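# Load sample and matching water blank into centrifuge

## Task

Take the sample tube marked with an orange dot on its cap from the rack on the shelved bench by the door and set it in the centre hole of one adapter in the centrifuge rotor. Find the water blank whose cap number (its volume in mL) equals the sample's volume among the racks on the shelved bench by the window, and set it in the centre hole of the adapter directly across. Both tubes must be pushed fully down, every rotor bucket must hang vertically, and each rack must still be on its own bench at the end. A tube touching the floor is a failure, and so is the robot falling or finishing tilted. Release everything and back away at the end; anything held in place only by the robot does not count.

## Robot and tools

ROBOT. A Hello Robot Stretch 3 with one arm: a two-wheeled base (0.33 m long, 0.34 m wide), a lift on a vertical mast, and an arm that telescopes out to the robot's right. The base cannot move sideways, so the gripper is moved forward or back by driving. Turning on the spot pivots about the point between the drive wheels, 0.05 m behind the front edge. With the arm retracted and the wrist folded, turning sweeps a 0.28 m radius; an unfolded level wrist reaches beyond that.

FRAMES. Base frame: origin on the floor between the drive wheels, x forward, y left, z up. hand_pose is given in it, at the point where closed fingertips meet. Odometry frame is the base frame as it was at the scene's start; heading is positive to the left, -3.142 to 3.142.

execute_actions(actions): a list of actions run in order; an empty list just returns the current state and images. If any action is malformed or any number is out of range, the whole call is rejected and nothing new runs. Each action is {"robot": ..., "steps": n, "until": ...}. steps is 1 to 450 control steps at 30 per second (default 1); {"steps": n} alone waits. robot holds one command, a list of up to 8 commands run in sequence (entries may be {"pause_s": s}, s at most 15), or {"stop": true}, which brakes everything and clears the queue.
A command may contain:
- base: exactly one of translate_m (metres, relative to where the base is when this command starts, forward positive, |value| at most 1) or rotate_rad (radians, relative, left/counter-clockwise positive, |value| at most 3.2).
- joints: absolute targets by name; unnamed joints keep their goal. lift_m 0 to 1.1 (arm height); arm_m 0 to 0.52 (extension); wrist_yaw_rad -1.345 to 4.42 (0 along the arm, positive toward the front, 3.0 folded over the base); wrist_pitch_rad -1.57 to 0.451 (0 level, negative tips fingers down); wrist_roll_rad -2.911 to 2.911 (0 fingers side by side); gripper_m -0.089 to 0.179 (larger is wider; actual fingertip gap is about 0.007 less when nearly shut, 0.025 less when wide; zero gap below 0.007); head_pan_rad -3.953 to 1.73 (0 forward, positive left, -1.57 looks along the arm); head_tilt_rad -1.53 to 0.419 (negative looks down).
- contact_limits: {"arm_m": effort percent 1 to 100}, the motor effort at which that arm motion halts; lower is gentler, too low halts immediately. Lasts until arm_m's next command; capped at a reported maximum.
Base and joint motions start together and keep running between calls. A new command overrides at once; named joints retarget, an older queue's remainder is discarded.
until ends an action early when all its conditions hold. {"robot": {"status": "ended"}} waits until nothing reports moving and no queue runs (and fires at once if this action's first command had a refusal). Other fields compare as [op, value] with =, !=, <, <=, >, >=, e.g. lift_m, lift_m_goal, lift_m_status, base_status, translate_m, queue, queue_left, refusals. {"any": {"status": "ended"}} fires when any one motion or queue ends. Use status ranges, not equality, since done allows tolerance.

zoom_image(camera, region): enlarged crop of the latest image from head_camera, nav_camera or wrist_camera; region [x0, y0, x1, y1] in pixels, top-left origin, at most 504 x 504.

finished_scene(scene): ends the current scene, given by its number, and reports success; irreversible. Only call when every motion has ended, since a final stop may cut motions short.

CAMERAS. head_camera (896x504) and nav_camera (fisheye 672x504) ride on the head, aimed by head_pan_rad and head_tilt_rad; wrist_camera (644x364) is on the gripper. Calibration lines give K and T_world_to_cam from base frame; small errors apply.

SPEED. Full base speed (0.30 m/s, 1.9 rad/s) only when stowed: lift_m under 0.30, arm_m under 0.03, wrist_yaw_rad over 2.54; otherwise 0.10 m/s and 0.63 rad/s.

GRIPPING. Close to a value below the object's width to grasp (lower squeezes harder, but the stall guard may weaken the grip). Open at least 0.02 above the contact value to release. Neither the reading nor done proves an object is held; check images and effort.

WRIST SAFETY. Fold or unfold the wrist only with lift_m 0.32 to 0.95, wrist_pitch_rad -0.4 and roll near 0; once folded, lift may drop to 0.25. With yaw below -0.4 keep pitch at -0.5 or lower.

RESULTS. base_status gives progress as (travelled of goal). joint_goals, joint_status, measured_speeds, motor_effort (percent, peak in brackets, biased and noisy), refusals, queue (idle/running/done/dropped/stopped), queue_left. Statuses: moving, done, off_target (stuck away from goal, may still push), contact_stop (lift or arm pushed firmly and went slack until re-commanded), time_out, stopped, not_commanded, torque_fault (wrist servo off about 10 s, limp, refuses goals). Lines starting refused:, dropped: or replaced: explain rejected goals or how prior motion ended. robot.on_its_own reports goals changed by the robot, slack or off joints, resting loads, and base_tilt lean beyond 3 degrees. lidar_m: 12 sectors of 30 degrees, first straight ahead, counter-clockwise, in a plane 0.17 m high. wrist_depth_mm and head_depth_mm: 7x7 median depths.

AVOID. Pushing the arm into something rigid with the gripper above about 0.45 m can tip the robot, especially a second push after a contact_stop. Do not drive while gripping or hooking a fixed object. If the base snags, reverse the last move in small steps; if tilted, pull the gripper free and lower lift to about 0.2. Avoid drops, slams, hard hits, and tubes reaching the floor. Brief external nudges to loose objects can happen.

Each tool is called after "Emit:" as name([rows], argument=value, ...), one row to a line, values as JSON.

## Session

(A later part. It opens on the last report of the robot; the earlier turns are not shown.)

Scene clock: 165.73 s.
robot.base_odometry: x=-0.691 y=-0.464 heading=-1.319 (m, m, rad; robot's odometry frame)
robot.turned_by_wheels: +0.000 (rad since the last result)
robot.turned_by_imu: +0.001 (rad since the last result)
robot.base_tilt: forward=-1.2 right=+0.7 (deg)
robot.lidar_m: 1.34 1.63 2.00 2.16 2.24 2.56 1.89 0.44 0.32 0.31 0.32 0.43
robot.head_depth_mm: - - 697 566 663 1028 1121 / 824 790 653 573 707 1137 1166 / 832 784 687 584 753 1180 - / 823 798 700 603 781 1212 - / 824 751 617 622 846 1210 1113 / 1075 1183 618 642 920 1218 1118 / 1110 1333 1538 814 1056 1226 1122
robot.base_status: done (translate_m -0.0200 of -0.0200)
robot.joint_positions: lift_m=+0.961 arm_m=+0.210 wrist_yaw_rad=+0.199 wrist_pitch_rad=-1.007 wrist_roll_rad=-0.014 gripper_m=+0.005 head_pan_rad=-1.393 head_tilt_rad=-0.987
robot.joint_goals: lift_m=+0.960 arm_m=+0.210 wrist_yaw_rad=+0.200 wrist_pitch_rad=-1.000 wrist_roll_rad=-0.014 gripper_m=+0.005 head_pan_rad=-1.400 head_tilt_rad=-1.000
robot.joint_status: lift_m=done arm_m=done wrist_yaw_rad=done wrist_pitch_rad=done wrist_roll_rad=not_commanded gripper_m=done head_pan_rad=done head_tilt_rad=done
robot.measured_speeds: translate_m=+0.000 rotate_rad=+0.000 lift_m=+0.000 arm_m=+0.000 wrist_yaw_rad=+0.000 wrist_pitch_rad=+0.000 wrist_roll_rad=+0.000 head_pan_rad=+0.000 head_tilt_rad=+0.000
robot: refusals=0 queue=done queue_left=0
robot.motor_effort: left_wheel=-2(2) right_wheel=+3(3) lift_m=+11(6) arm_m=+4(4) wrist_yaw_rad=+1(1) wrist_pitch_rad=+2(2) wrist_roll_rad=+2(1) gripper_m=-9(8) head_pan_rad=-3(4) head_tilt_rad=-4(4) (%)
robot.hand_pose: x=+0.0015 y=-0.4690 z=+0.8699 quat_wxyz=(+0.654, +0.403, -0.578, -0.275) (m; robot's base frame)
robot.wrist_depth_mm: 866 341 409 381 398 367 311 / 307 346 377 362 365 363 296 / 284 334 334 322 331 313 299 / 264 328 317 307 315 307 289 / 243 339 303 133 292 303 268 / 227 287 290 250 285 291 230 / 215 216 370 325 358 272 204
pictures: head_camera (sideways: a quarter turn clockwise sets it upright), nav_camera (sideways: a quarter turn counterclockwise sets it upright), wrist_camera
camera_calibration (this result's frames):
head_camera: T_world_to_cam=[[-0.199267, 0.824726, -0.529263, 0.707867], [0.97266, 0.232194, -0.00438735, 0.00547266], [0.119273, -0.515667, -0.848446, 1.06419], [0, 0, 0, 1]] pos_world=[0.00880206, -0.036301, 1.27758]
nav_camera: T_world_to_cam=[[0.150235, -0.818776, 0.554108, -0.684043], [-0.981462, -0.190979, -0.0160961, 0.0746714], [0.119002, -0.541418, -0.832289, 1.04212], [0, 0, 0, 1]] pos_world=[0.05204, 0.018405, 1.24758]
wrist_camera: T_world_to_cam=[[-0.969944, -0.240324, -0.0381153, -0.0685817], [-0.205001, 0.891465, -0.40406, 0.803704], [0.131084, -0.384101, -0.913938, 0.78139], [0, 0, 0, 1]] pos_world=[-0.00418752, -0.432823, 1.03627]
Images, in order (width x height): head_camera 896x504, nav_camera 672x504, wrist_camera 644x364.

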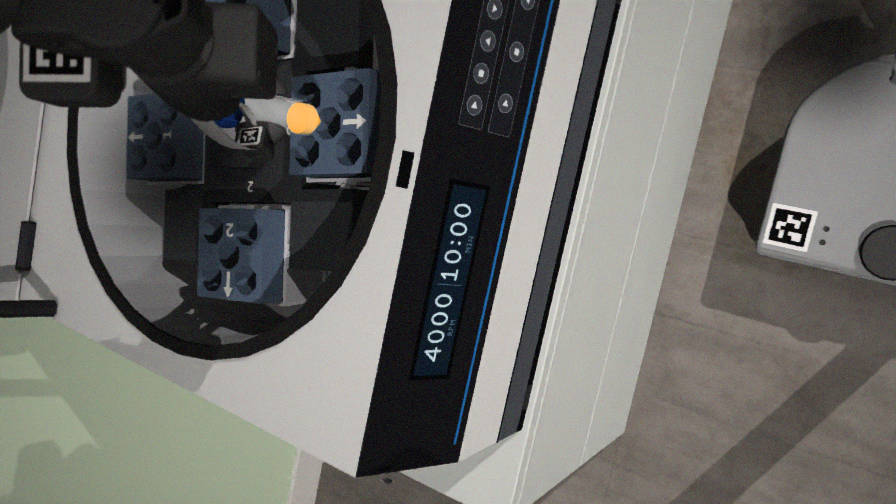

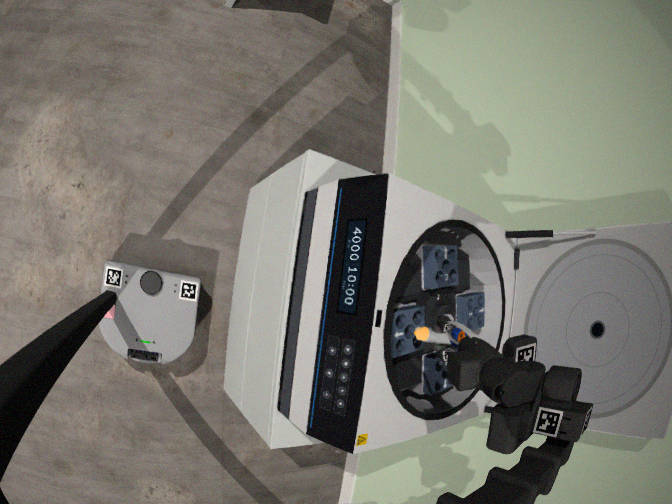

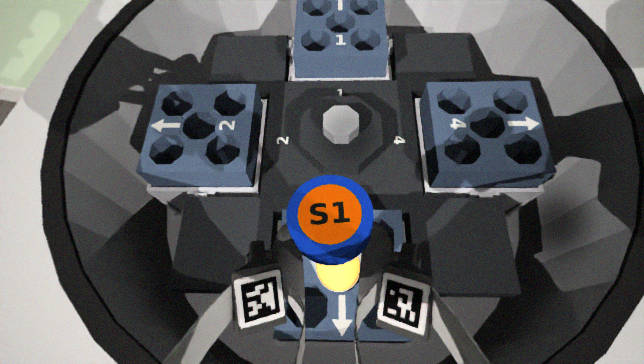

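Emit:
execute_actions([
  {"robot":{"joints":{"lift_m":0.935}},"steps":450,"until":{"robot":{"status":"ended"}}},
])

Emit:
zoom_image(camera="head_camera", region=[200,40,440,210])

Scene clock: 169.23 s.
robot.base_odometry: x=-0.691 y=-0.464 heading=-1.319 (m, m, rad; robot's odometry frame)
robot.turned_by_wheels: +0.000 (rad since the last result)
robot.turned_by_imu: +0.001 (rad since the last result)
robot.base_tilt: forward=-1.3 right=+0.8 (deg)
robot.lidar_m: 1.34 1.63 2.00 2.16 2.24 2.55 1.89 0.44 0.32 0.31 0.32 0.43
robot.head_depth_mm: - - 688 568 664 1022 1121 / 822 780 652 572 706 1135 1165 / 829 783 689 584 754 1181 - / 821 797 699 602 785 1208 - / 822 749 616 622 848 1210 1122 / 1073 1189 617 642 920 1228 1123 / 1097 1336 1542 815 1056 1225 1120
robot.base_status: done (translate_m -0.0200 of -0.0200)
robot.joint_positions: lift_m=+0.936 arm_m=+0.210 wrist_yaw_rad=+0.199 wrist_pitch_rad=-1.007 wrist_roll_rad=-0.014 gripper_m=+0.005 head_pan_rad=-1.393 head_tilt_rad=-0.987
robot.joint_goals: lift_m=+0.935 arm_m=+0.210 wrist_yaw_rad=+0.200 wrist_pitch_rad=-1.000 wrist_roll_rad=-0.014 gripper_m=+0.005 head_pan_rad=-1.400 head_tilt_rad=-1.000
robot.joint_status: lift_m=done arm_m=done wrist_yaw_rad=done wrist_pitch_rad=done wrist_roll_rad=not_commanded gripper_m=done head_pan_rad=done head_tilt_rad=done
robot.measured_speeds: translate_m=+0.000 rotate_rad=+0.000 lift_m=+0.000 arm_m=+0.000 wrist_yaw_rad=+0.000 wrist_pitch_rad=+0.000 wrist_roll_rad=+0.000 head_pan_rad=+0.000 head_tilt_rad=+0.000
robot: refusals=0 queue=done queue_left=0
robot.motor_effort: left_wheel=-1(2) right_wheel=+3(3) lift_m=+11(14) arm_m=+4(4) wrist_yaw_rad=+1(1) wrist_pitch_rad=+2(2) wrist_roll_rad=+1(2) gripper_m=-8(9) head_pan_rad=-4(3) head_tilt_rad=-4(4) (%)
robot.hand_pose: x=+0.0015 y=-0.4690 z=+0.8449 quat_wxyz=(+0.654, +0.403, -0.578, -0.275) (m; robot's base frame)
robot.wrist_depth_mm: 299 340 386 339 359 366 290 / 276 328 320 343 333 305 297 / 268 306 303 292 305 287 283 / 254 310 294 291 290 288 286 / 229 315 278 133 271 274 268 / 202 270 268 227 259 262 230 / 190 216 344 224 337 275 183
pictures: head_camera (sideways: a quarter turn clockwise sets it upright), nav_camera (sideways: a quarter turn counterclockwise sets it upright), wrist_camera
camera_calibration (this result's frames):
head_camera: T_world_to_cam=[[-0.199267, 0.824726, -0.529263, 0.707867], [0.97266, 0.232194, -0.00438735, 0.00547266], [0.119273, -0.515667, -0.848446, 1.06419], [0, 0, 0, 1]] pos_world=[0.00880205, -0.036301, 1.27758]
nav_camera: T_world_to_cam=[[0.150235, -0.818776, 0.554108, -0.684043], [-0.981462, -0.190979, -0.0160961, 0.0746714], [0.119002, -0.541418, -0.832289, 1.04212], [0, 0, 0, 1]] pos_world=[0.05204, 0.018405, 1.24758]
wrist_camera: T_world_to_cam=[[-0.969944, -0.240325, -0.0381152, -0.069535], [-0.205002, 0.891465, -0.40406, 0.793603], [0.131084, -0.384101, -0.913938, 0.758541], [0, 0, 0, 1]] pos_world=[-0.00418748, -0.432823, 1.01127]
Images, in order (width x height): head_camera 896x504, nav_camera 672x504, wrist_camera 644x364.

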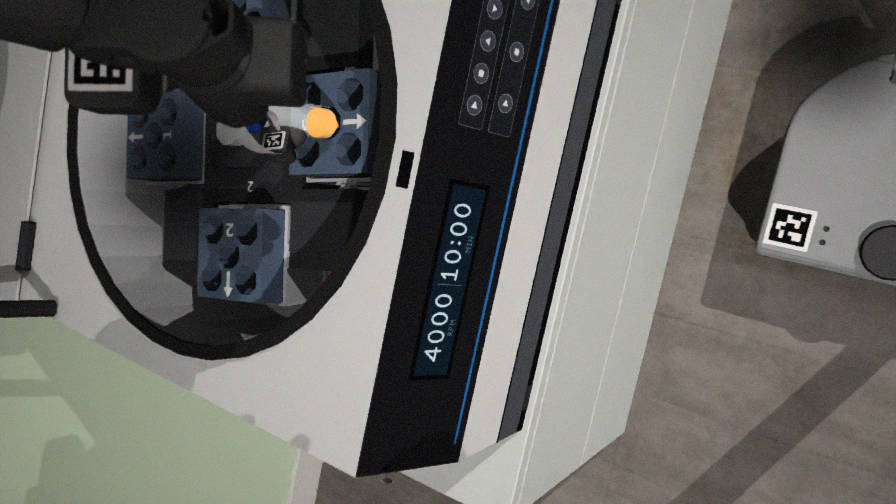

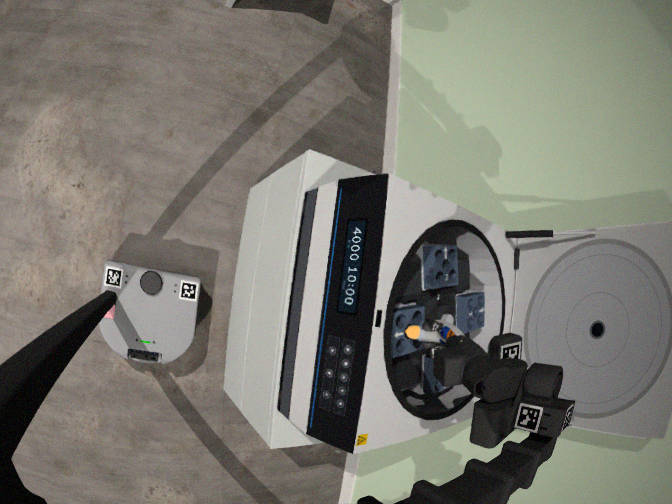

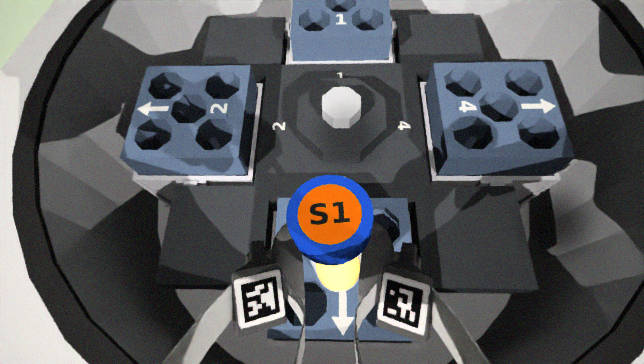

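Region (200, 40, 440, 210) of head_camera's 896x504 image, scaled by 2.100, with more detail than that image has; it fills the top 357 rows of this view, and the rest is white.

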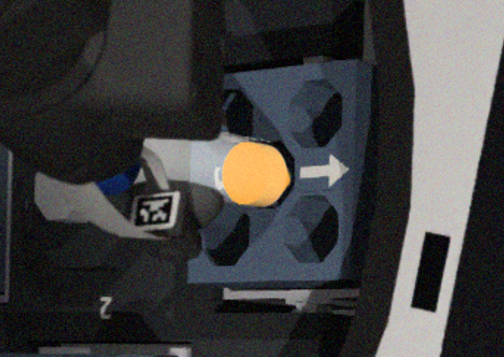

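Emit:
execute_actions([
  {"robot":{"joints":{"lift_m":0.915}},"steps":450,"until":{"robot":{"status":"ended"}}},
])

Emit:
zoom_image(camera="head_camera", region=[200,40,440,210])

Scene clock: 173.57 s.
robot.base_odometry: x=-0.691 y=-0.464 heading=-1.319 (m, m, rad; robot's odometry frame)
robot.turned_by_wheels: +0.000 (rad since the last result)
robot.turned_by_imu: +0.001 (rad since the last result)
robot.base_tilt: forward=-1.3 right=+0.6 (deg)
robot.lidar_m: 1.35 1.63 2.00 2.16 2.24 2.56 1.89 0.43 0.32 0.31 0.32 0.43
robot.head_depth_mm: - - 687 565 663 1025 1120 / 824 781 648 570 704 1135 1159 / 831 780 689 586 753 1173 - / 823 801 698 602 779 1208 - / 824 751 619 620 842 1208 1125 / 1075 1187 619 643 917 1225 1120 / 1102 1340 1543 813 1053 1234 1123
robot.base_status: done (translate_m -0.0200 of -0.0200)
robot.joint_positions: lift_m=+0.916 arm_m=+0.210 wrist_yaw_rad=+0.199 wrist_pitch_rad=-1.007 wrist_roll_rad=-0.014 gripper_m=+0.005 head_pan_rad=-1.393 head_tilt_rad=-0.987
robot.joint_goals: lift_m=+0.915 arm_m=+0.210 wrist_yaw_rad=+0.200 wrist_pitch_rad=-1.000 wrist_roll_rad=-0.014 gripper_m=+0.005 head_pan_rad=-1.400 head_tilt_rad=-1.000
robot.joint_status: lift_m=done arm_m=done wrist_yaw_rad=done wrist_pitch_rad=done wrist_roll_rad=not_commanded gripper_m=done head_pan_rad=done head_tilt_rad=done
robot.measured_speeds: translate_m=+0.000 rotate_rad=+0.000 lift_m=+0.000 arm_m=+0.000 wrist_yaw_rad=+0.000 wrist_pitch_rad=+0.000 wrist_roll_rad=+0.000 head_pan_rad=+0.000 head_tilt_rad=+0.000
robot: refusals=0 queue=done queue_left=0
robot.motor_effort: left_wheel=-2(2) right_wheel=+3(3) lift_m=+11(13) arm_m=+3(4) wrist_yaw_rad=+2(1) wrist_pitch_rad=+2(2) wrist_roll_rad=+1(1) gripper_m=-8(9) head_pan_rad=-3(3) head_tilt_rad=-4(4) (%)
robot.hand_pose: x=+0.0015 y=-0.4690 z=+0.8248 quat_wxyz=(+0.654, +0.403, -0.578, -0.275) (m; robot's base frame)
robot.wrist_depth_mm: 275 341 347 327 337 340 285 / 270 301 298 295 308 285 283 / 268 274 288 276 285 258 270 / 255 304 274 270 270 271 277 / 228 287 257 133 248 252 268 / 192 262 250 212 242 240 230 / 170 217 330 205 321 274 183
pictures: head_camera (sideways: a quarter turn clockwise sets it upright), nav_camera (sideways: a quarter turn counterclockwise sets it upright), wrist_camera
camera_calibration (this result's frames):
head_camera: T_world_to_cam=[[-0.199267, 0.824729, -0.529258, 0.707861], [0.97266, 0.232194, -0.00438699, 0.0054722], [0.119273, -0.515662, -0.84845, 1.06419], [0, 0, 0, 1]] pos_world=[0.00880203, -0.0363009, 1.27758]
nav_camera: T_world_to_cam=[[0.150235, -0.818779, 0.554103, -0.684036], [-0.981462, -0.190979, -0.0160962, 0.0746716], [0.119001, -0.541413, -0.832293, 1.04212], [0, 0, 0, 1]] pos_world=[0.0520399, 0.0184054, 1.24758]
wrist_camera: T_world_to_cam=[[-0.969945, -0.240322, -0.0381147, -0.0702989], [-0.204999, 0.891464, -0.404063, 0.785531], [0.131083, -0.384106, -0.913937, 0.740251], [0, 0, 0, 1]] pos_world=[-0.00418771, -0.432832, 0.991267]
Images, in order (width x height): head_camera 896x504, nav_camera 672x504, wrist_camera 644x364.

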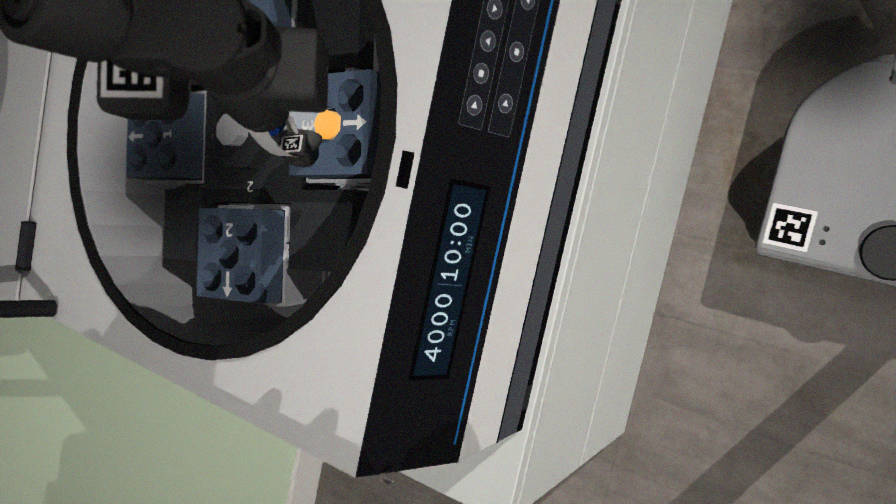

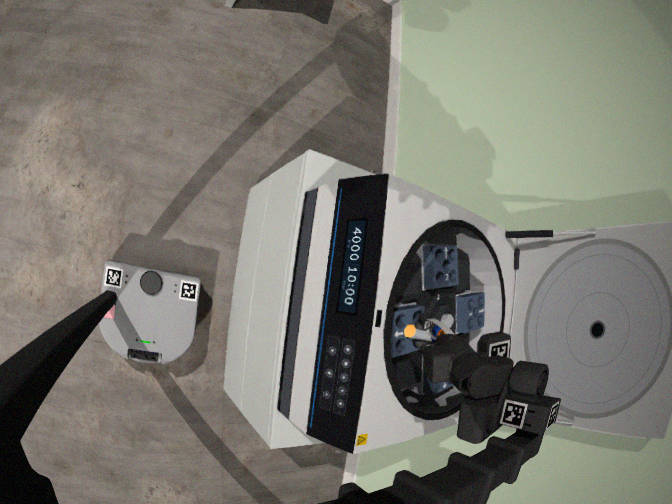

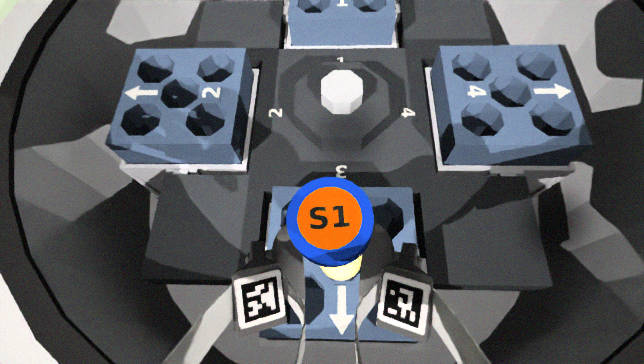

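Region (200, 40, 440, 210) of head_camera's 896x504 image, scaled by 2.100, with more detail than that image has; it fills the top 357 rows of this view, and the rest is white.

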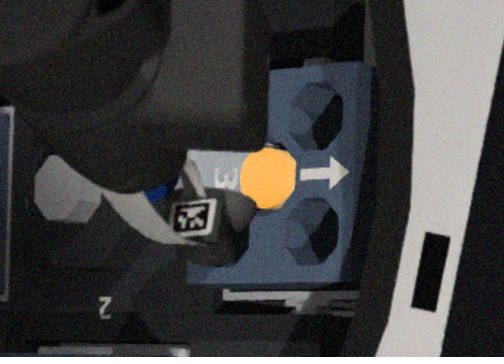

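In the hole. Release and retract, then look at the blanks' route.

Emit:
execute_actions([
  {"robot":[{"joints":{"lift_m":0.905}},{"joints":{"gripper_m":0.09}},{"pause_s":0.5},{"joints":{"lift_m":1.05}},{"joints":{"arm_m":0.0}}],"steps":450,"until":{"robot":{"status":"ended"}}},
])

Scene clock: 183.47 s.
robot.base_odometry: x=-0.691 y=-0.464 heading=-1.319 (m, m, rad; robot's odometry frame)
robot.turned_by_wheels: +0.000 (rad since the last result)
robot.turned_by_imu: +0.002 (rad since the last result)
robot.base_tilt: forward=-1.1 right=+0.7 (deg)
robot.lidar_m: 1.34 1.63 2.00 2.16 2.23 2.56 1.88 0.44 0.32 0.31 0.32 0.43
robot.head_depth_mm: 805 - - - 725 1025 1120 / 825 - 683 - 750 1136 1161 / 831 783 698 600 756 1176 - / 821 797 699 612 784 1209 - / 821 749 618 620 847 1206 1123 / 1075 1187 618 645 920 1226 1125 / 1106 1342 1551 814 1050 1231 1126
robot.base_status: done (translate_m -0.0200 of -0.0200)
robot.joint_positions: lift_m=+1.049 arm_m=+0.000 wrist_yaw_rad=+0.200 wrist_pitch_rad=-1.007 wrist_roll_rad=-0.014 gripper_m=+0.090 head_pan_rad=-1.393 head_tilt_rad=-0.988
robot.joint_goals: lift_m=+1.050 arm_m=+0.000 wrist_yaw_rad=+0.200 wrist_pitch_rad=-1.000 wrist_roll_rad=-0.014 gripper_m=+0.090 head_pan_rad=-1.400 head_tilt_rad=-1.000
robot.joint_status: lift_m=done arm_m=done wrist_yaw_rad=done wrist_pitch_rad=done wrist_roll_rad=not_commanded gripper_m=done head_pan_rad=done head_tilt_rad=done
robot.measured_speeds: translate_m=+0.000 rotate_rad=+0.000 lift_m=+0.000 arm_m=+0.000 wrist_yaw_rad=+0.000 wrist_pitch_rad=+0.000 wrist_roll_rad=+0.000 head_pan_rad=+0.000 head_tilt_rad=+0.000
robot: refusals=0 queue=done queue_left=0
robot.motor_effort: left_wheel=-2(2) right_wheel=+3(3) lift_m=+32(34) arm_m=-5(4) wrist_yaw_rad=+0(1) wrist_pitch_rad=+2(2) wrist_roll_rad=+1(1) gripper_m=+0(81) head_pan_rad=-3(3) head_tilt_rad=-3(3) (%)
robot.hand_pose: x=+0.0015 y=-0.2597 z=+0.9587 quat_wxyz=(+0.655, +0.403, -0.577, -0.275) (m; robot's base frame)
robot.wrist_depth_mm: - - 497 506 502 493 757 / - 427 474 479 478 473 410 / - 387 381 449 445 370 376 / - 390 364 349 346 345 344 / - 597 412 383 348 332 325 / - - 753 549 453 368 - / - - - - - 981 959
pictures: head_camera (sideways: a quarter turn clockwise sets it upright), nav_camera (sideways: a quarter turn counterclockwise sets it upright), wrist_camera
camera_calibration (this result's frames):
head_camera: T_world_to_cam=[[-0.199288, 0.824847, -0.529068, 0.707612], [0.97266, 0.232194, -0.00437424, 0.00545559], [0.119238, -0.515474, -0.848568, 1.06435], [0, 0, 0, 1]] pos_world=[0.00880104, -0.0362955, 1.27757]
nav_camera: T_world_to_cam=[[0.150257, -0.818902, 0.553915, -0.683792], [-0.981463, -0.190974, -0.0160995, 0.0746758], [0.118968, -0.541228, -0.832417, 1.04229], [0, 0, 0, 1]] pos_world=[0.0520377, 0.0184174, 1.24758]
wrist_camera: T_world_to_cam=[[-0.969749, -0.24111, -0.038115, -0.015008], [-0.205724, 0.891297, -0.404063, 0.653009], [0.131396, -0.383999, -0.913937, 0.943025], [0, 0, 0, 1]] pos_world=[-0.0041241, -0.223523, 1.12515]
Images, in order (width x height): head_camera 896x504, nav_camera 672x504, wrist_camera 644x364.

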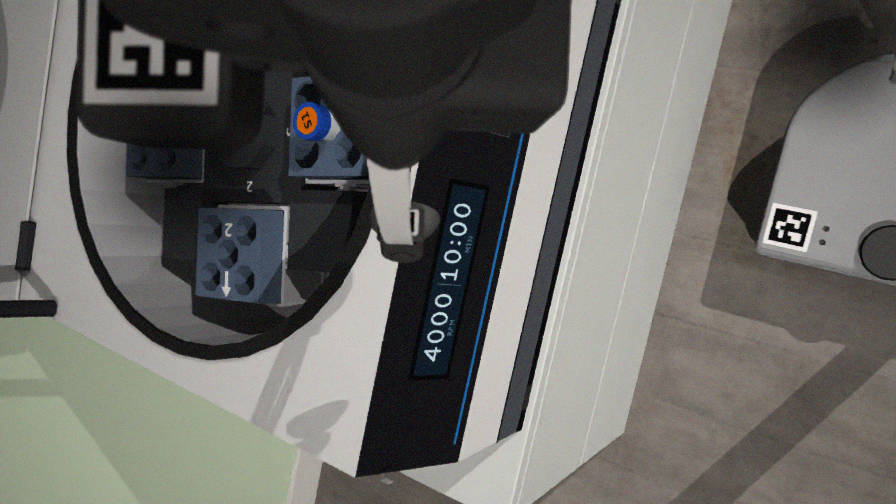

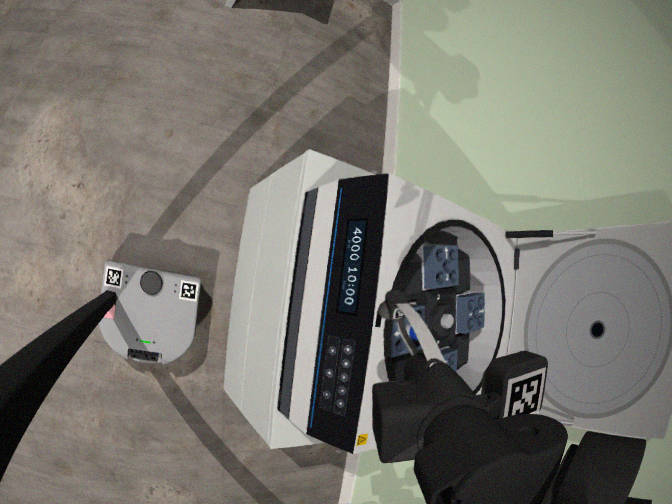

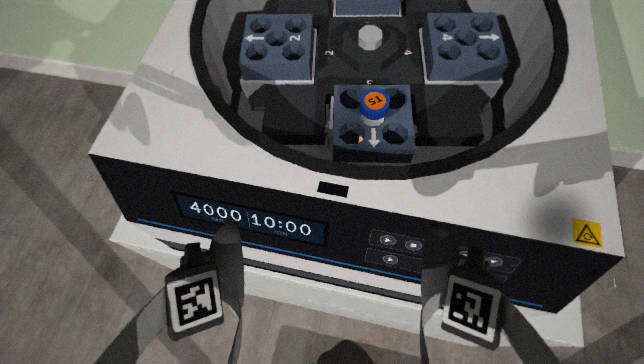

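Emit:
execute_actions([
  {"robot":[{"base":{"translate_m":0.15},"joints":{"wrist_yaw_rad":0.0}},{"base":{"rotate_rad":0.42}},{"base":{"translate_m":1.0}},{"base":{"rotate_rad":0.86},"joints":{"head_pan_rad":-1.3,"head_tilt_rad":-0.6}}],"steps":450,"until":{"robot":{"status":"ended"}}},
  {"steps":450,"until":{"robot":{"status":"ended"}}},
])

Scene clock: 215.00 s.
robot.base_odometry: x=-0.031 y=-1.392 heading=-0.039 (m, m, rad; robot's odometry frame)
robot.turned_by_wheels: +1.280 (rad since the last result)
robot.turned_by_imu: +1.291 (rad since the last result)
robot.base_tilt: forward=-1.2 right=+0.7 (deg)
robot.lidar_m: 1.09 1.95 2.00 3.23 1.52 0.98 1.27 1.42 0.44 0.93 0.50 0.46
robot.head_depth_mm: 794 994 1077 940 675 - - / 775 991 1075 887 713 626 511 / 899 966 1088 881 710 594 510 / 902 971 1088 879 690 572 509 / 902 974 1091 874 584 562 518 / 906 976 1093 875 684 561 516 / 906 978 1096 873 700 588 516
robot.base_status: done (rotate_rad +0.8599 of +0.8600)
robot.joint_positions: lift_m=+1.049 arm_m=+0.000 wrist_yaw_rad=+0.002 wrist_pitch_rad=-1.007 wrist_roll_rad=-0.014 gripper_m=+0.090 head_pan_rad=-1.307 head_tilt_rad=-0.606
robot.joint_goals: lift_m=+1.050 arm_m=+0.000 wrist_yaw_rad=+0.000 wrist_pitch_rad=-1.000 wrist_roll_rad=-0.014 gripper_m=+0.090 head_pan_rad=-1.300 head_tilt_rad=-0.600
robot.joint_status: lift_m=done arm_m=done wrist_yaw_rad=done wrist_pitch_rad=done wrist_roll_rad=not_commanded gripper_m=done head_pan_rad=done head_tilt_rad=done
robot.measured_speeds: translate_m=+0.000 rotate_rad=+0.000 lift_m=+0.000 arm_m=+0.000 wrist_yaw_rad=+0.000 wrist_pitch_rad=+0.000 wrist_roll_rad=+0.000 head_pan_rad=+0.000 head_tilt_rad=+0.000
robot: refusals=0 queue=done queue_left=0
robot.motor_effort: left_wheel=-2(6) right_wheel=+3(9) lift_m=+32(32) arm_m=-5(5) wrist_yaw_rad=-2(2) wrist_pitch_rad=+2(2) wrist_roll_rad=+1(1) gripper_m=+0(0) head_pan_rad=+2(11) head_tilt_rad=+2(18) (%)
robot.hand_pose: x=-0.0214 y=-0.2620 z=+0.9587 quat_wxyz=(+0.624, +0.344, -0.614, -0.339) (m; robot's base frame)
robot.wrist_depth_mm: 521 516 512 501 499 - - / 477 475 470 462 434 451 - / 443 357 432 429 425 427 - / 359 340 398 402 396 391 - / 375 355 377 372 371 367 - / 361 358 354 355 355 - - / 343 341 - - - - -
pictures: head_camera (sideways: a quarter turn clockwise sets it upright), nav_camera (sideways: a quarter turn counterclockwise sets it upright), wrist_camera
camera_calibration (this result's frames):
head_camera: T_world_to_cam=[[-0.202354, 0.55577, -0.806333, 1.06893], [0.950541, 0.309579, -0.0251649, 0.0326651], [0.235638, -0.771544, -0.590926, 0.728576], [0, 0, 0, 1]] pos_world=[0.0135741, -0.0420657, 1.29327]
nav_camera: T_world_to_cam=[[0.150854, -0.546148, 0.823994, -1.03575], [-0.960084, -0.279549, -0.00951717, 0.0659824], [0.235544, -0.789668, -0.566519, 0.695756], [0, 0, 0, 1]] pos_world=[0.0557151, 0.00218713, 1.24824]
wrist_camera: T_world_to_cam=[[-0.998238, -0.0454848, -0.038115, 0.0128131], [-0.0262346, 0.914355, -0.404063, 0.660198], [0.0532294, -0.402351, -0.913937, 0.938686], [0, 0, 0, 1]] pos_world=[-0.0198551, -0.225391, 1.12515]
Images, in order (width x height): head_camera 896x504, nav_camera 672x504, wrist_camera 644x364.

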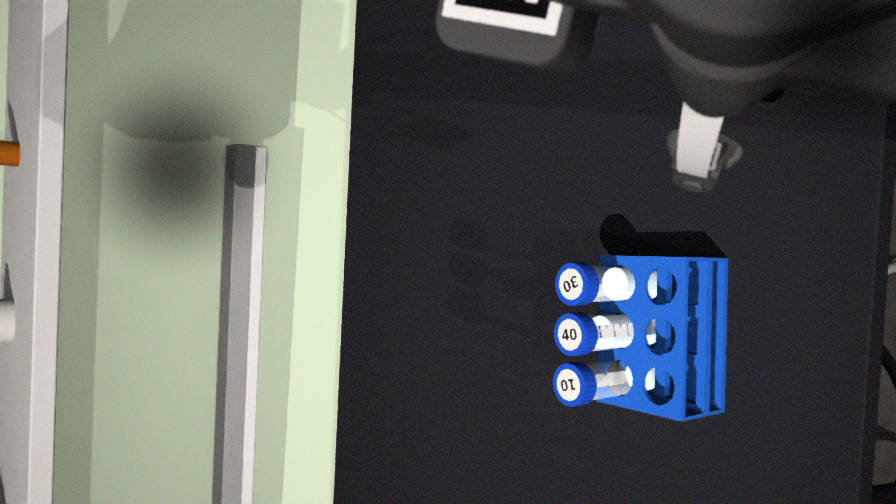

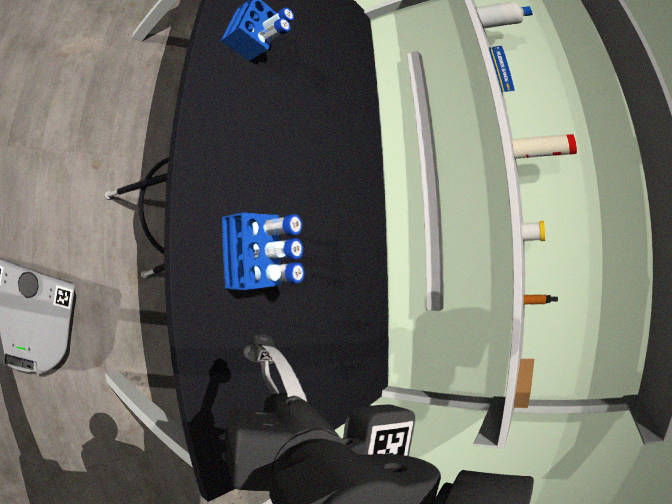

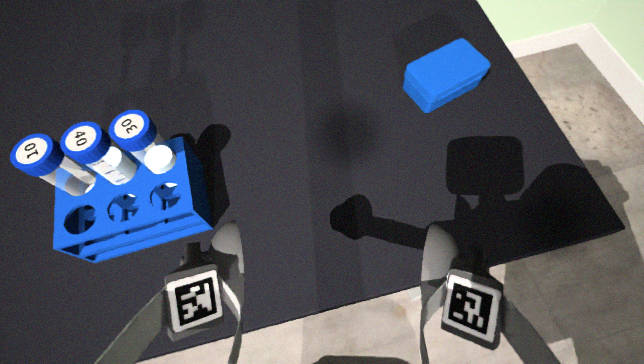

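Emit:
zoom_image(camera="nav_camera", region=[200,0,320,80])

Emit:
zoom_image(camera="head_camera", region=[520,230,760,440])

Region (200, 0, 320, 80) of nav_camera's 672x504 image, scaled by 4.200, with more detail than that image has.

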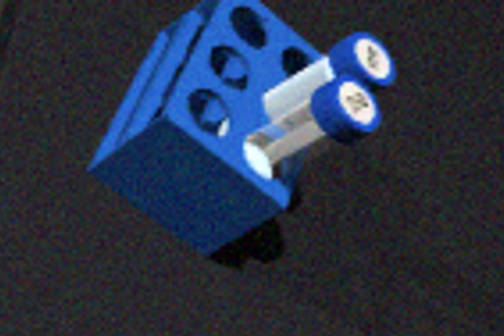

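Region (520, 230, 760, 440) of head_camera's 896x504 image, scaled by 2.100, with more detail than that image has; it fills the top 441 rows of this view, and the rest is white.

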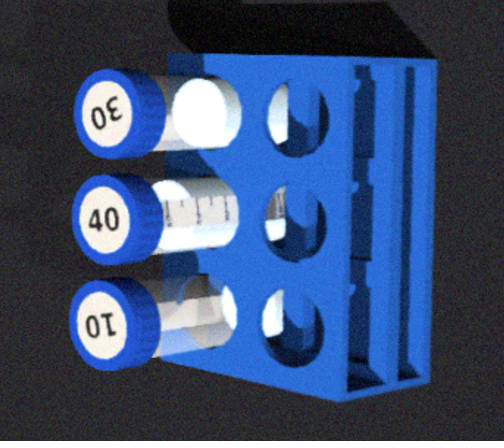

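Emit:
execute_actions([
  {"robot":[{"base":{"translate_m":0.136},"joints":{"wrist_yaw_rad":1.3,"gripper_m":0.075,"head_tilt_rad":-0.85,"head_pan_rad":-1.2}},{"joints":{"arm_m":0.205}},{"joints":{"lift_m":1.0}}],"steps":450,"until":{"robot":{"status":"ended"}}},
])

Scene clock: 238.00 s.
robot.base_odometry: x=+0.105 y=-1.397 heading=-0.039 (m, m, rad; robot's odometry frame)
robot.turned_by_wheels: +0.000 (rad since the last result)
robot.turned_by_imu: +0.001 (rad since the last result)
robot.base_tilt: forward=-1.3 right=+0.7 (deg)
robot.lidar_m: 0.94 1.87 1.85 3.09 3.30 1.10 1.34 0.53 0.55 0.46 0.35 0.35
robot.head_depth_mm: 848 - 842 662 575 520 1147 / 856 979 817 565 556 528 1146 / 878 975 799 647 555 537 1147 / 883 966 795 675 587 537 1150 / 888 971 797 677 586 546 1140 / 911 971 795 674 586 1217 1142 / 970 970 794 673 586 1219 1142
robot.base_status: done (translate_m +0.1360 of +0.1360)
robot.joint_positions: lift_m=+1.001 arm_m=+0.205 wrist_yaw_rad=+1.299 wrist_pitch_rad=-1.007 wrist_roll_rad=-0.014 gripper_m=+0.075 head_pan_rad=-1.207 head_tilt_rad=-0.839
robot.joint_goals: lift_m=+1.000 arm_m=+0.205 wrist_yaw_rad=+1.300 wrist_pitch_rad=-1.000 wrist_roll_rad=-0.014 gripper_m=+0.075 head_pan_rad=-1.200 head_tilt_rad=-0.850
robot.joint_status: lift_m=done arm_m=done wrist_yaw_rad=done wrist_pitch_rad=done wrist_roll_rad=not_commanded gripper_m=done head_pan_rad=done head_tilt_rad=done
robot.measured_speeds: translate_m=+0.000 rotate_rad=+0.000 lift_m=+0.000 arm_m=+0.000 wrist_yaw_rad=+0.000 wrist_pitch_rad=+0.000 wrist_roll_rad=+0.000 head_pan_rad=+0.000 head_tilt_rad=+0.000
robot: refusals=0 queue=done queue_left=0
robot.motor_effort: left_wheel=-2(2) right_wheel=+3(8) lift_m=+11(31) arm_m=+4(4) wrist_yaw_rad=+1(2) wrist_pitch_rad=+2(2) wrist_roll_rad=+1(1) gripper_m=+0(62) head_pan_rad=+2(12) head_tilt_rad=-4(17) (%)
robot.hand_pose: x=+0.0909 y=-0.3812 z=+0.9098 quat_wxyz=(+0.702, +0.645, -0.282, +0.107) (m; robot's base frame)
robot.wrist_depth_mm: 450 420 441 436 435 425 423 / 431 413 404 405 395 395 387 / - 381 378 372 368 364 360 / - 351 351 347 345 338 339 / - 330 330 323 322 317 314 / - 313 - 191 303 298 294 / - 296 283 228 280 280 279
pictures: head_camera (sideways: a quarter turn clockwise sets it upright), nav_camera (sideways: a quarter turn counterclockwise sets it upright), wrist_camera
camera_calibration (this result's frames):
head_camera: T_world_to_cam=[[-0.317492, 0.692056, -0.648273, 0.863639], [0.913296, 0.407099, -0.0126938, 0.0166505], [0.255126, -0.596095, -0.761303, 0.950062], [0, 0, 0, 1]] pos_world=[0.016606, -0.0381379, 1.28337]
nav_camera: T_world_to_cam=[[0.26696, -0.692015, 0.670707, -0.836672], [-0.92834, -0.371476, -0.0137721, 0.0713247], [0.258682, -0.618968, -0.741595, 0.923345], [0, 0, 0, 1]] pos_world=[0.0507188, 0.0190268, 1.24689]
wrist_camera: T_world_to_cam=[[-0.225866, -0.973412, -0.0381149, -0.306242], [-0.887448, 0.221741, -0.404063, 0.56667], [0.401772, -0.0574393, -0.913937, 0.939856], [0, 0, 0, 1]] pos_world=[0.0561124, -0.369769, 1.07627]
Images, in order (width x height): head_camera 896x504, nav_camera 672x504, wrist_camera 644x364.

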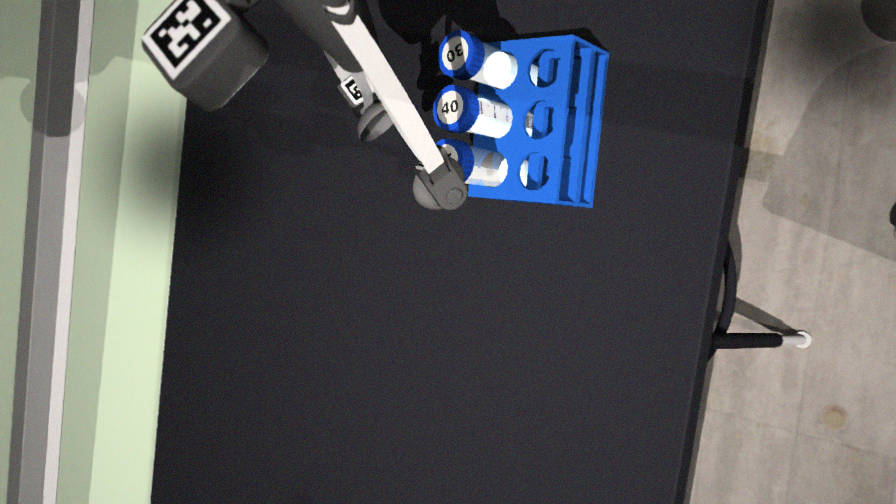

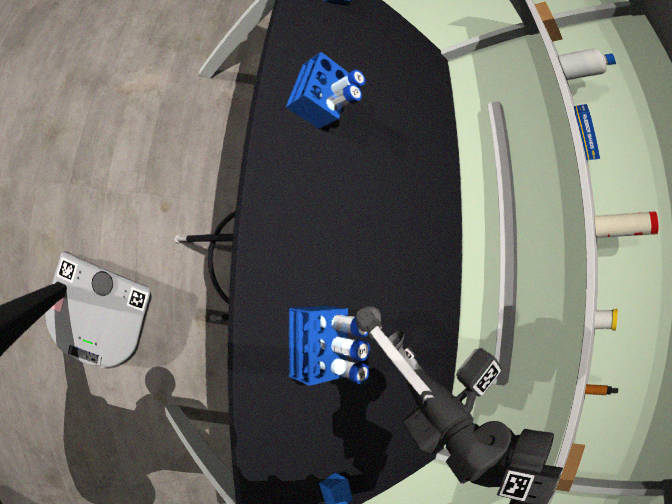

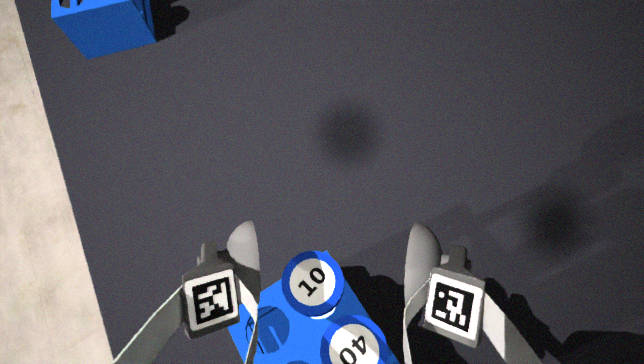

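Emit:
execute_actions([
  {"robot":[{"joints":{"arm_m":0.192}},{"joints":{"lift_m":0.95}}],"steps":450,"until":{"robot":{"status":"ended"}}},
])

Scene clock: 242.93 s.
robot.base_odometry: x=+0.105 y=-1.397 heading=-0.039 (m, m, rad; robot's odometry frame)
robot.turned_by_wheels: +0.000 (rad since the last result)
robot.turned_by_imu: +0.001 (rad since the last result)
robot.base_tilt: forward=-1.3 right=+0.7 (deg)
robot.lidar_m: 0.94 1.86 1.85 3.09 3.30 1.10 1.34 0.53 0.54 0.46 0.35 0.35
robot.head_depth_mm: 846 969 779 637 567 520 1147 / 860 978 777 563 557 528 1147 / 880 975 797 693 557 536 1149 / 880 976 795 675 587 536 1144 / 892 967 796 674 586 545 1142 / 905 971 794 674 586 1219 1150 / 969 964 794 674 587 1217 1140
robot.base_status: done (translate_m +0.1360 of +0.1360)
robot.joint_positions: lift_m=+0.951 arm_m=+0.192 wrist_yaw_rad=+1.299 wrist_pitch_rad=-1.007 wrist_roll_rad=-0.014 gripper_m=+0.075 head_pan_rad=-1.207 head_tilt_rad=-0.839
robot.joint_goals: lift_m=+0.950 arm_m=+0.192 wrist_yaw_rad=+1.300 wrist_pitch_rad=-1.000 wrist_roll_rad=-0.014 gripper_m=+0.075 head_pan_rad=-1.200 head_tilt_rad=-0.850
robot.joint_status: lift_m=done arm_m=done wrist_yaw_rad=done wrist_pitch_rad=done wrist_roll_rad=not_commanded gripper_m=done head_pan_rad=done head_tilt_rad=done
robot.measured_speeds: translate_m=+0.000 rotate_rad=+0.000 lift_m=+0.000 arm_m=+0.000 wrist_yaw_rad=+0.000 wrist_pitch_rad=+0.000 wrist_roll_rad=+0.000 head_pan_rad=+0.000 head_tilt_rad=+0.000
robot: refusals=0 queue=done queue_left=0
robot.motor_effort: left_wheel=-2(2) right_wheel=+3(3) lift_m=+11(9) arm_m=-4(5) wrist_yaw_rad=+2(1) wrist_pitch_rad=+2(2) wrist_roll_rad=+1(2) gripper_m=+0(0) head_pan_rad=+3(2) head_tilt_rad=-4(3) (%)
robot.hand_pose: x=+0.0909 y=-0.3688 z=+0.8599 quat_wxyz=(+0.702, +0.645, -0.282, +0.107) (m; robot's base frame)
robot.wrist_depth_mm: 381 378 372 370 362 360 357 / 356 349 343 340 336 330 330 / 332 320 319 314 312 307 303 / - 299 295 291 289 287 282 / - 279 279 151 273 268 265 / - 261 - 143 251 252 248 / 949 247 238 186 130 236 236
pictures: head_camera (sideways: a quarter turn clockwise sets it upright), nav_camera (sideways: a quarter turn counterclockwise sets it upright), wrist_camera
camera_calibration (this result's frames):
head_camera: T_world_to_cam=[[-0.317492, 0.692056, -0.648273, 0.863639], [0.913296, 0.407099, -0.0126938, 0.0166505], [0.255126, -0.596095, -0.761303, 0.950062], [0, 0, 0, 1]] pos_world=[0.016606, -0.0381379, 1.28337]
nav_camera: T_world_to_cam=[[0.26696, -0.692015, 0.670707, -0.836672], [-0.92834, -0.371476, -0.0137721, 0.0713247], [0.258682, -0.618968, -0.741595, 0.923345], [0, 0, 0, 1]] pos_world=[0.0507188, 0.0190268, 1.24689]
wrist_camera: T_world_to_cam=[[-0.225867, -0.973412, -0.0381141, -0.29615], [-0.887448, 0.221741, -0.404063, 0.543736], [0.401772, -0.0574403, -0.913937, 0.894873], [0, 0, 0, 1]] pos_world=[0.0561123, -0.357443, 1.02627]
Images, in order (width x height): head_camera 896x504, nav_camera 672x504, wrist_camera 644x364.

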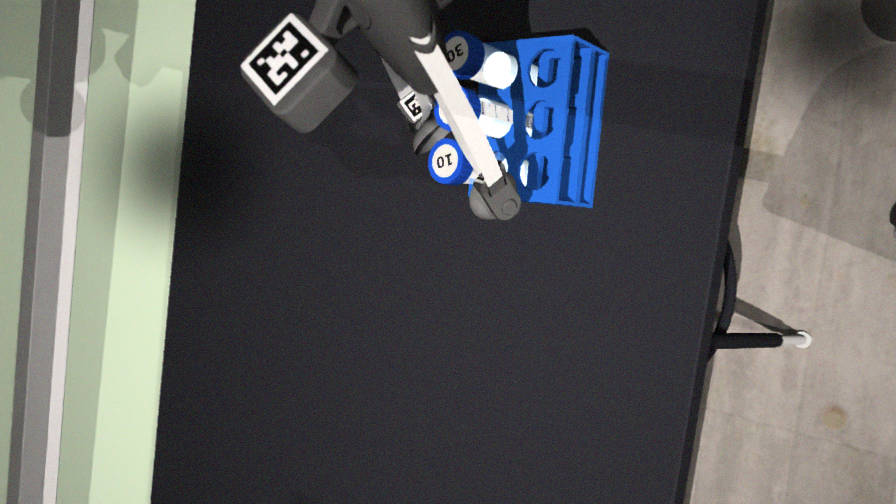

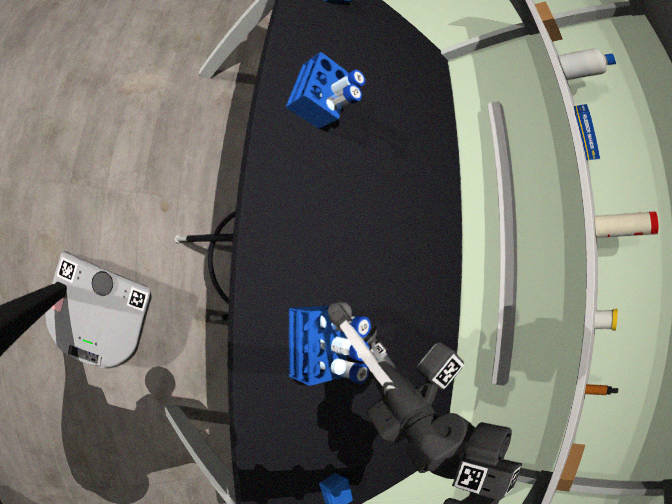

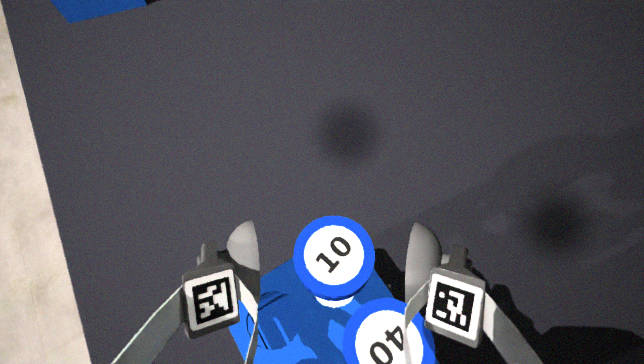

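Emit:
execute_actions([
  {"robot":[{"joints":{"lift_m":0.933}},{"joints":{"gripper_m":0.005}},{"pause_s":0.5},{"joints":{"lift_m":0.99}}],"steps":450,"until":{"robot":{"status":"ended"}}},
])

Scene clock: 249.17 s.
robot.base_odometry: x=+0.105 y=-1.397 heading=-0.039 (m, m, rad; robot's odometry frame)
robot.turned_by_wheels: +0.000 (rad since the last result)
robot.turned_by_imu: +0.001 (rad since the last result)
robot.base_tilt: forward=-1.2 right=+0.7 (deg)
robot.lidar_m: 0.95 1.86 1.85 3.09 3.28 1.10 1.34 0.53 0.54 0.46 0.35 0.35
robot.head_depth_mm: 848 990 820 671 561 519 1150 / 859 981 797 550 549 528 1153 / 880 973 796 633 567 537 1145 / 881 967 797 678 587 536 1148 / 891 969 792 675 585 544 1146 / 902 967 794 676 586 1216 1145 / 967 970 796 673 585 1217 1143
robot.base_status: done (translate_m +0.1360 of +0.1360)
robot.joint_positions: lift_m=+0.989 arm_m=+0.192 wrist_yaw_rad=+1.299 wrist_pitch_rad=-1.005 wrist_roll_rad=-0.014 gripper_m=+0.005 head_pan_rad=-1.207 head_tilt_rad=-0.840
robot.joint_goals: lift_m=+0.990 arm_m=+0.192 wrist_yaw_rad=+1.300 wrist_pitch_rad=-1.000 wrist_roll_rad=-0.014 gripper_m=+0.005 head_pan_rad=-1.200 head_tilt_rad=-0.850
robot.joint_status: lift_m=done arm_m=done wrist_yaw_rad=done wrist_pitch_rad=done wrist_roll_rad=not_commanded gripper_m=done head_pan_rad=done head_tilt_rad=done
robot.measured_speeds: translate_m=+0.000 rotate_rad=+0.000 lift_m=+0.000 arm_m=+0.000 wrist_yaw_rad=+0.000 wrist_pitch_rad=+0.000 wrist_roll_rad=+0.000 head_pan_rad=+0.000 head_tilt_rad=+0.000
robot: refusals=0 queue=done queue_left=0
robot.motor_effort: left_wheel=-2(2) right_wheel=+2(3) lift_m=+32(32) arm_m=-5(5) wrist_yaw_rad=+1(1) wrist_pitch_rad=+1(5) wrist_roll_rad=+1(1) gripper_m=-10(84) head_pan_rad=+2(3) head_tilt_rad=-3(4) (%)
robot.hand_pose: x=+0.0914 y=-0.3689 z=+0.8990 quat_wxyz=(+0.702, +0.645, -0.282, +0.108) (m; robot's base frame)
robot.wrist_depth_mm: 442 415 425 422 422 409 409 / 417 396 395 388 385 379 373 / - 368 365 360 357 351 348 / - 342 339 334 332 328 325 / - 322 317 131 311 308 304 / - 300 300 121 288 289 287 / - 285 272 218 269 273 271
pictures: head_camera (sideways: a quarter turn clockwise sets it upright), nav_camera (sideways: a quarter turn counterclockwise sets it upright), wrist_camera
camera_calibration (this result's frames):
head_camera: T_world_to_cam=[[-0.317532, 0.692111, -0.648195, 0.863538], [0.913286, 0.407122, -0.0126881, 0.0166432], [0.255112, -0.596016, -0.761369, 0.950148], [0, 0, 0, 1]] pos_world=[0.0166062, -0.0381359, 1.28336]
nav_camera: T_world_to_cam=[[0.267001, -0.692073, 0.670631, -0.836573], [-0.928332, -0.371497, -0.0137739, 0.0713269], [0.25867, -0.61889, -0.741663, 0.923435], [0, 0, 0, 1]] pos_world=[0.0507163, 0.0190332, 1.24689]
wrist_camera: T_world_to_cam=[[-0.225442, -0.973514, -0.0380312, -0.294767], [-0.886783, 0.221211, -0.405809, 0.561243], [0.403474, -0.0577611, -0.913166, 0.929461], [0, 0, 0, 1]] pos_world=[0.0562355, -0.357426, 1.0653]
Images, in order (width x height): head_camera 896x504, nav_camera 672x504, wrist_camera 644x364.

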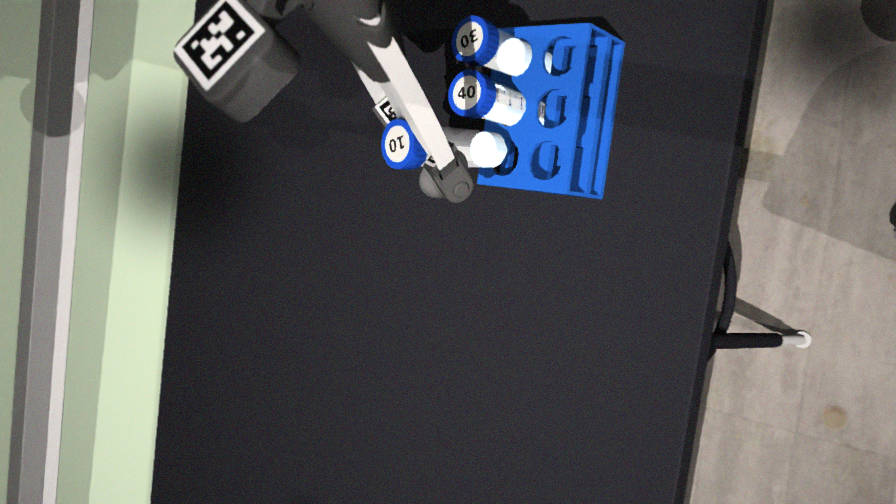

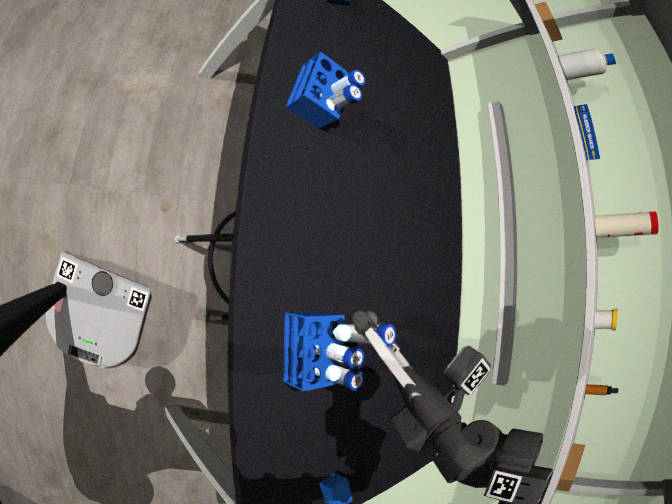

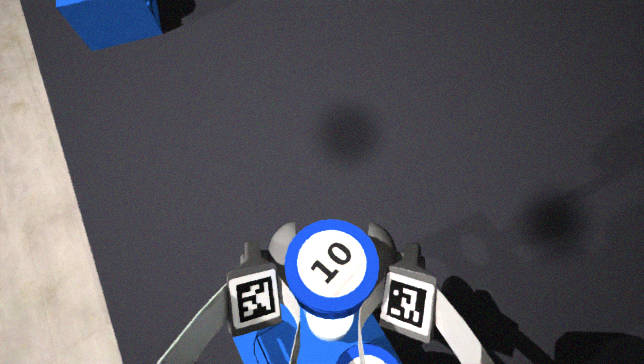

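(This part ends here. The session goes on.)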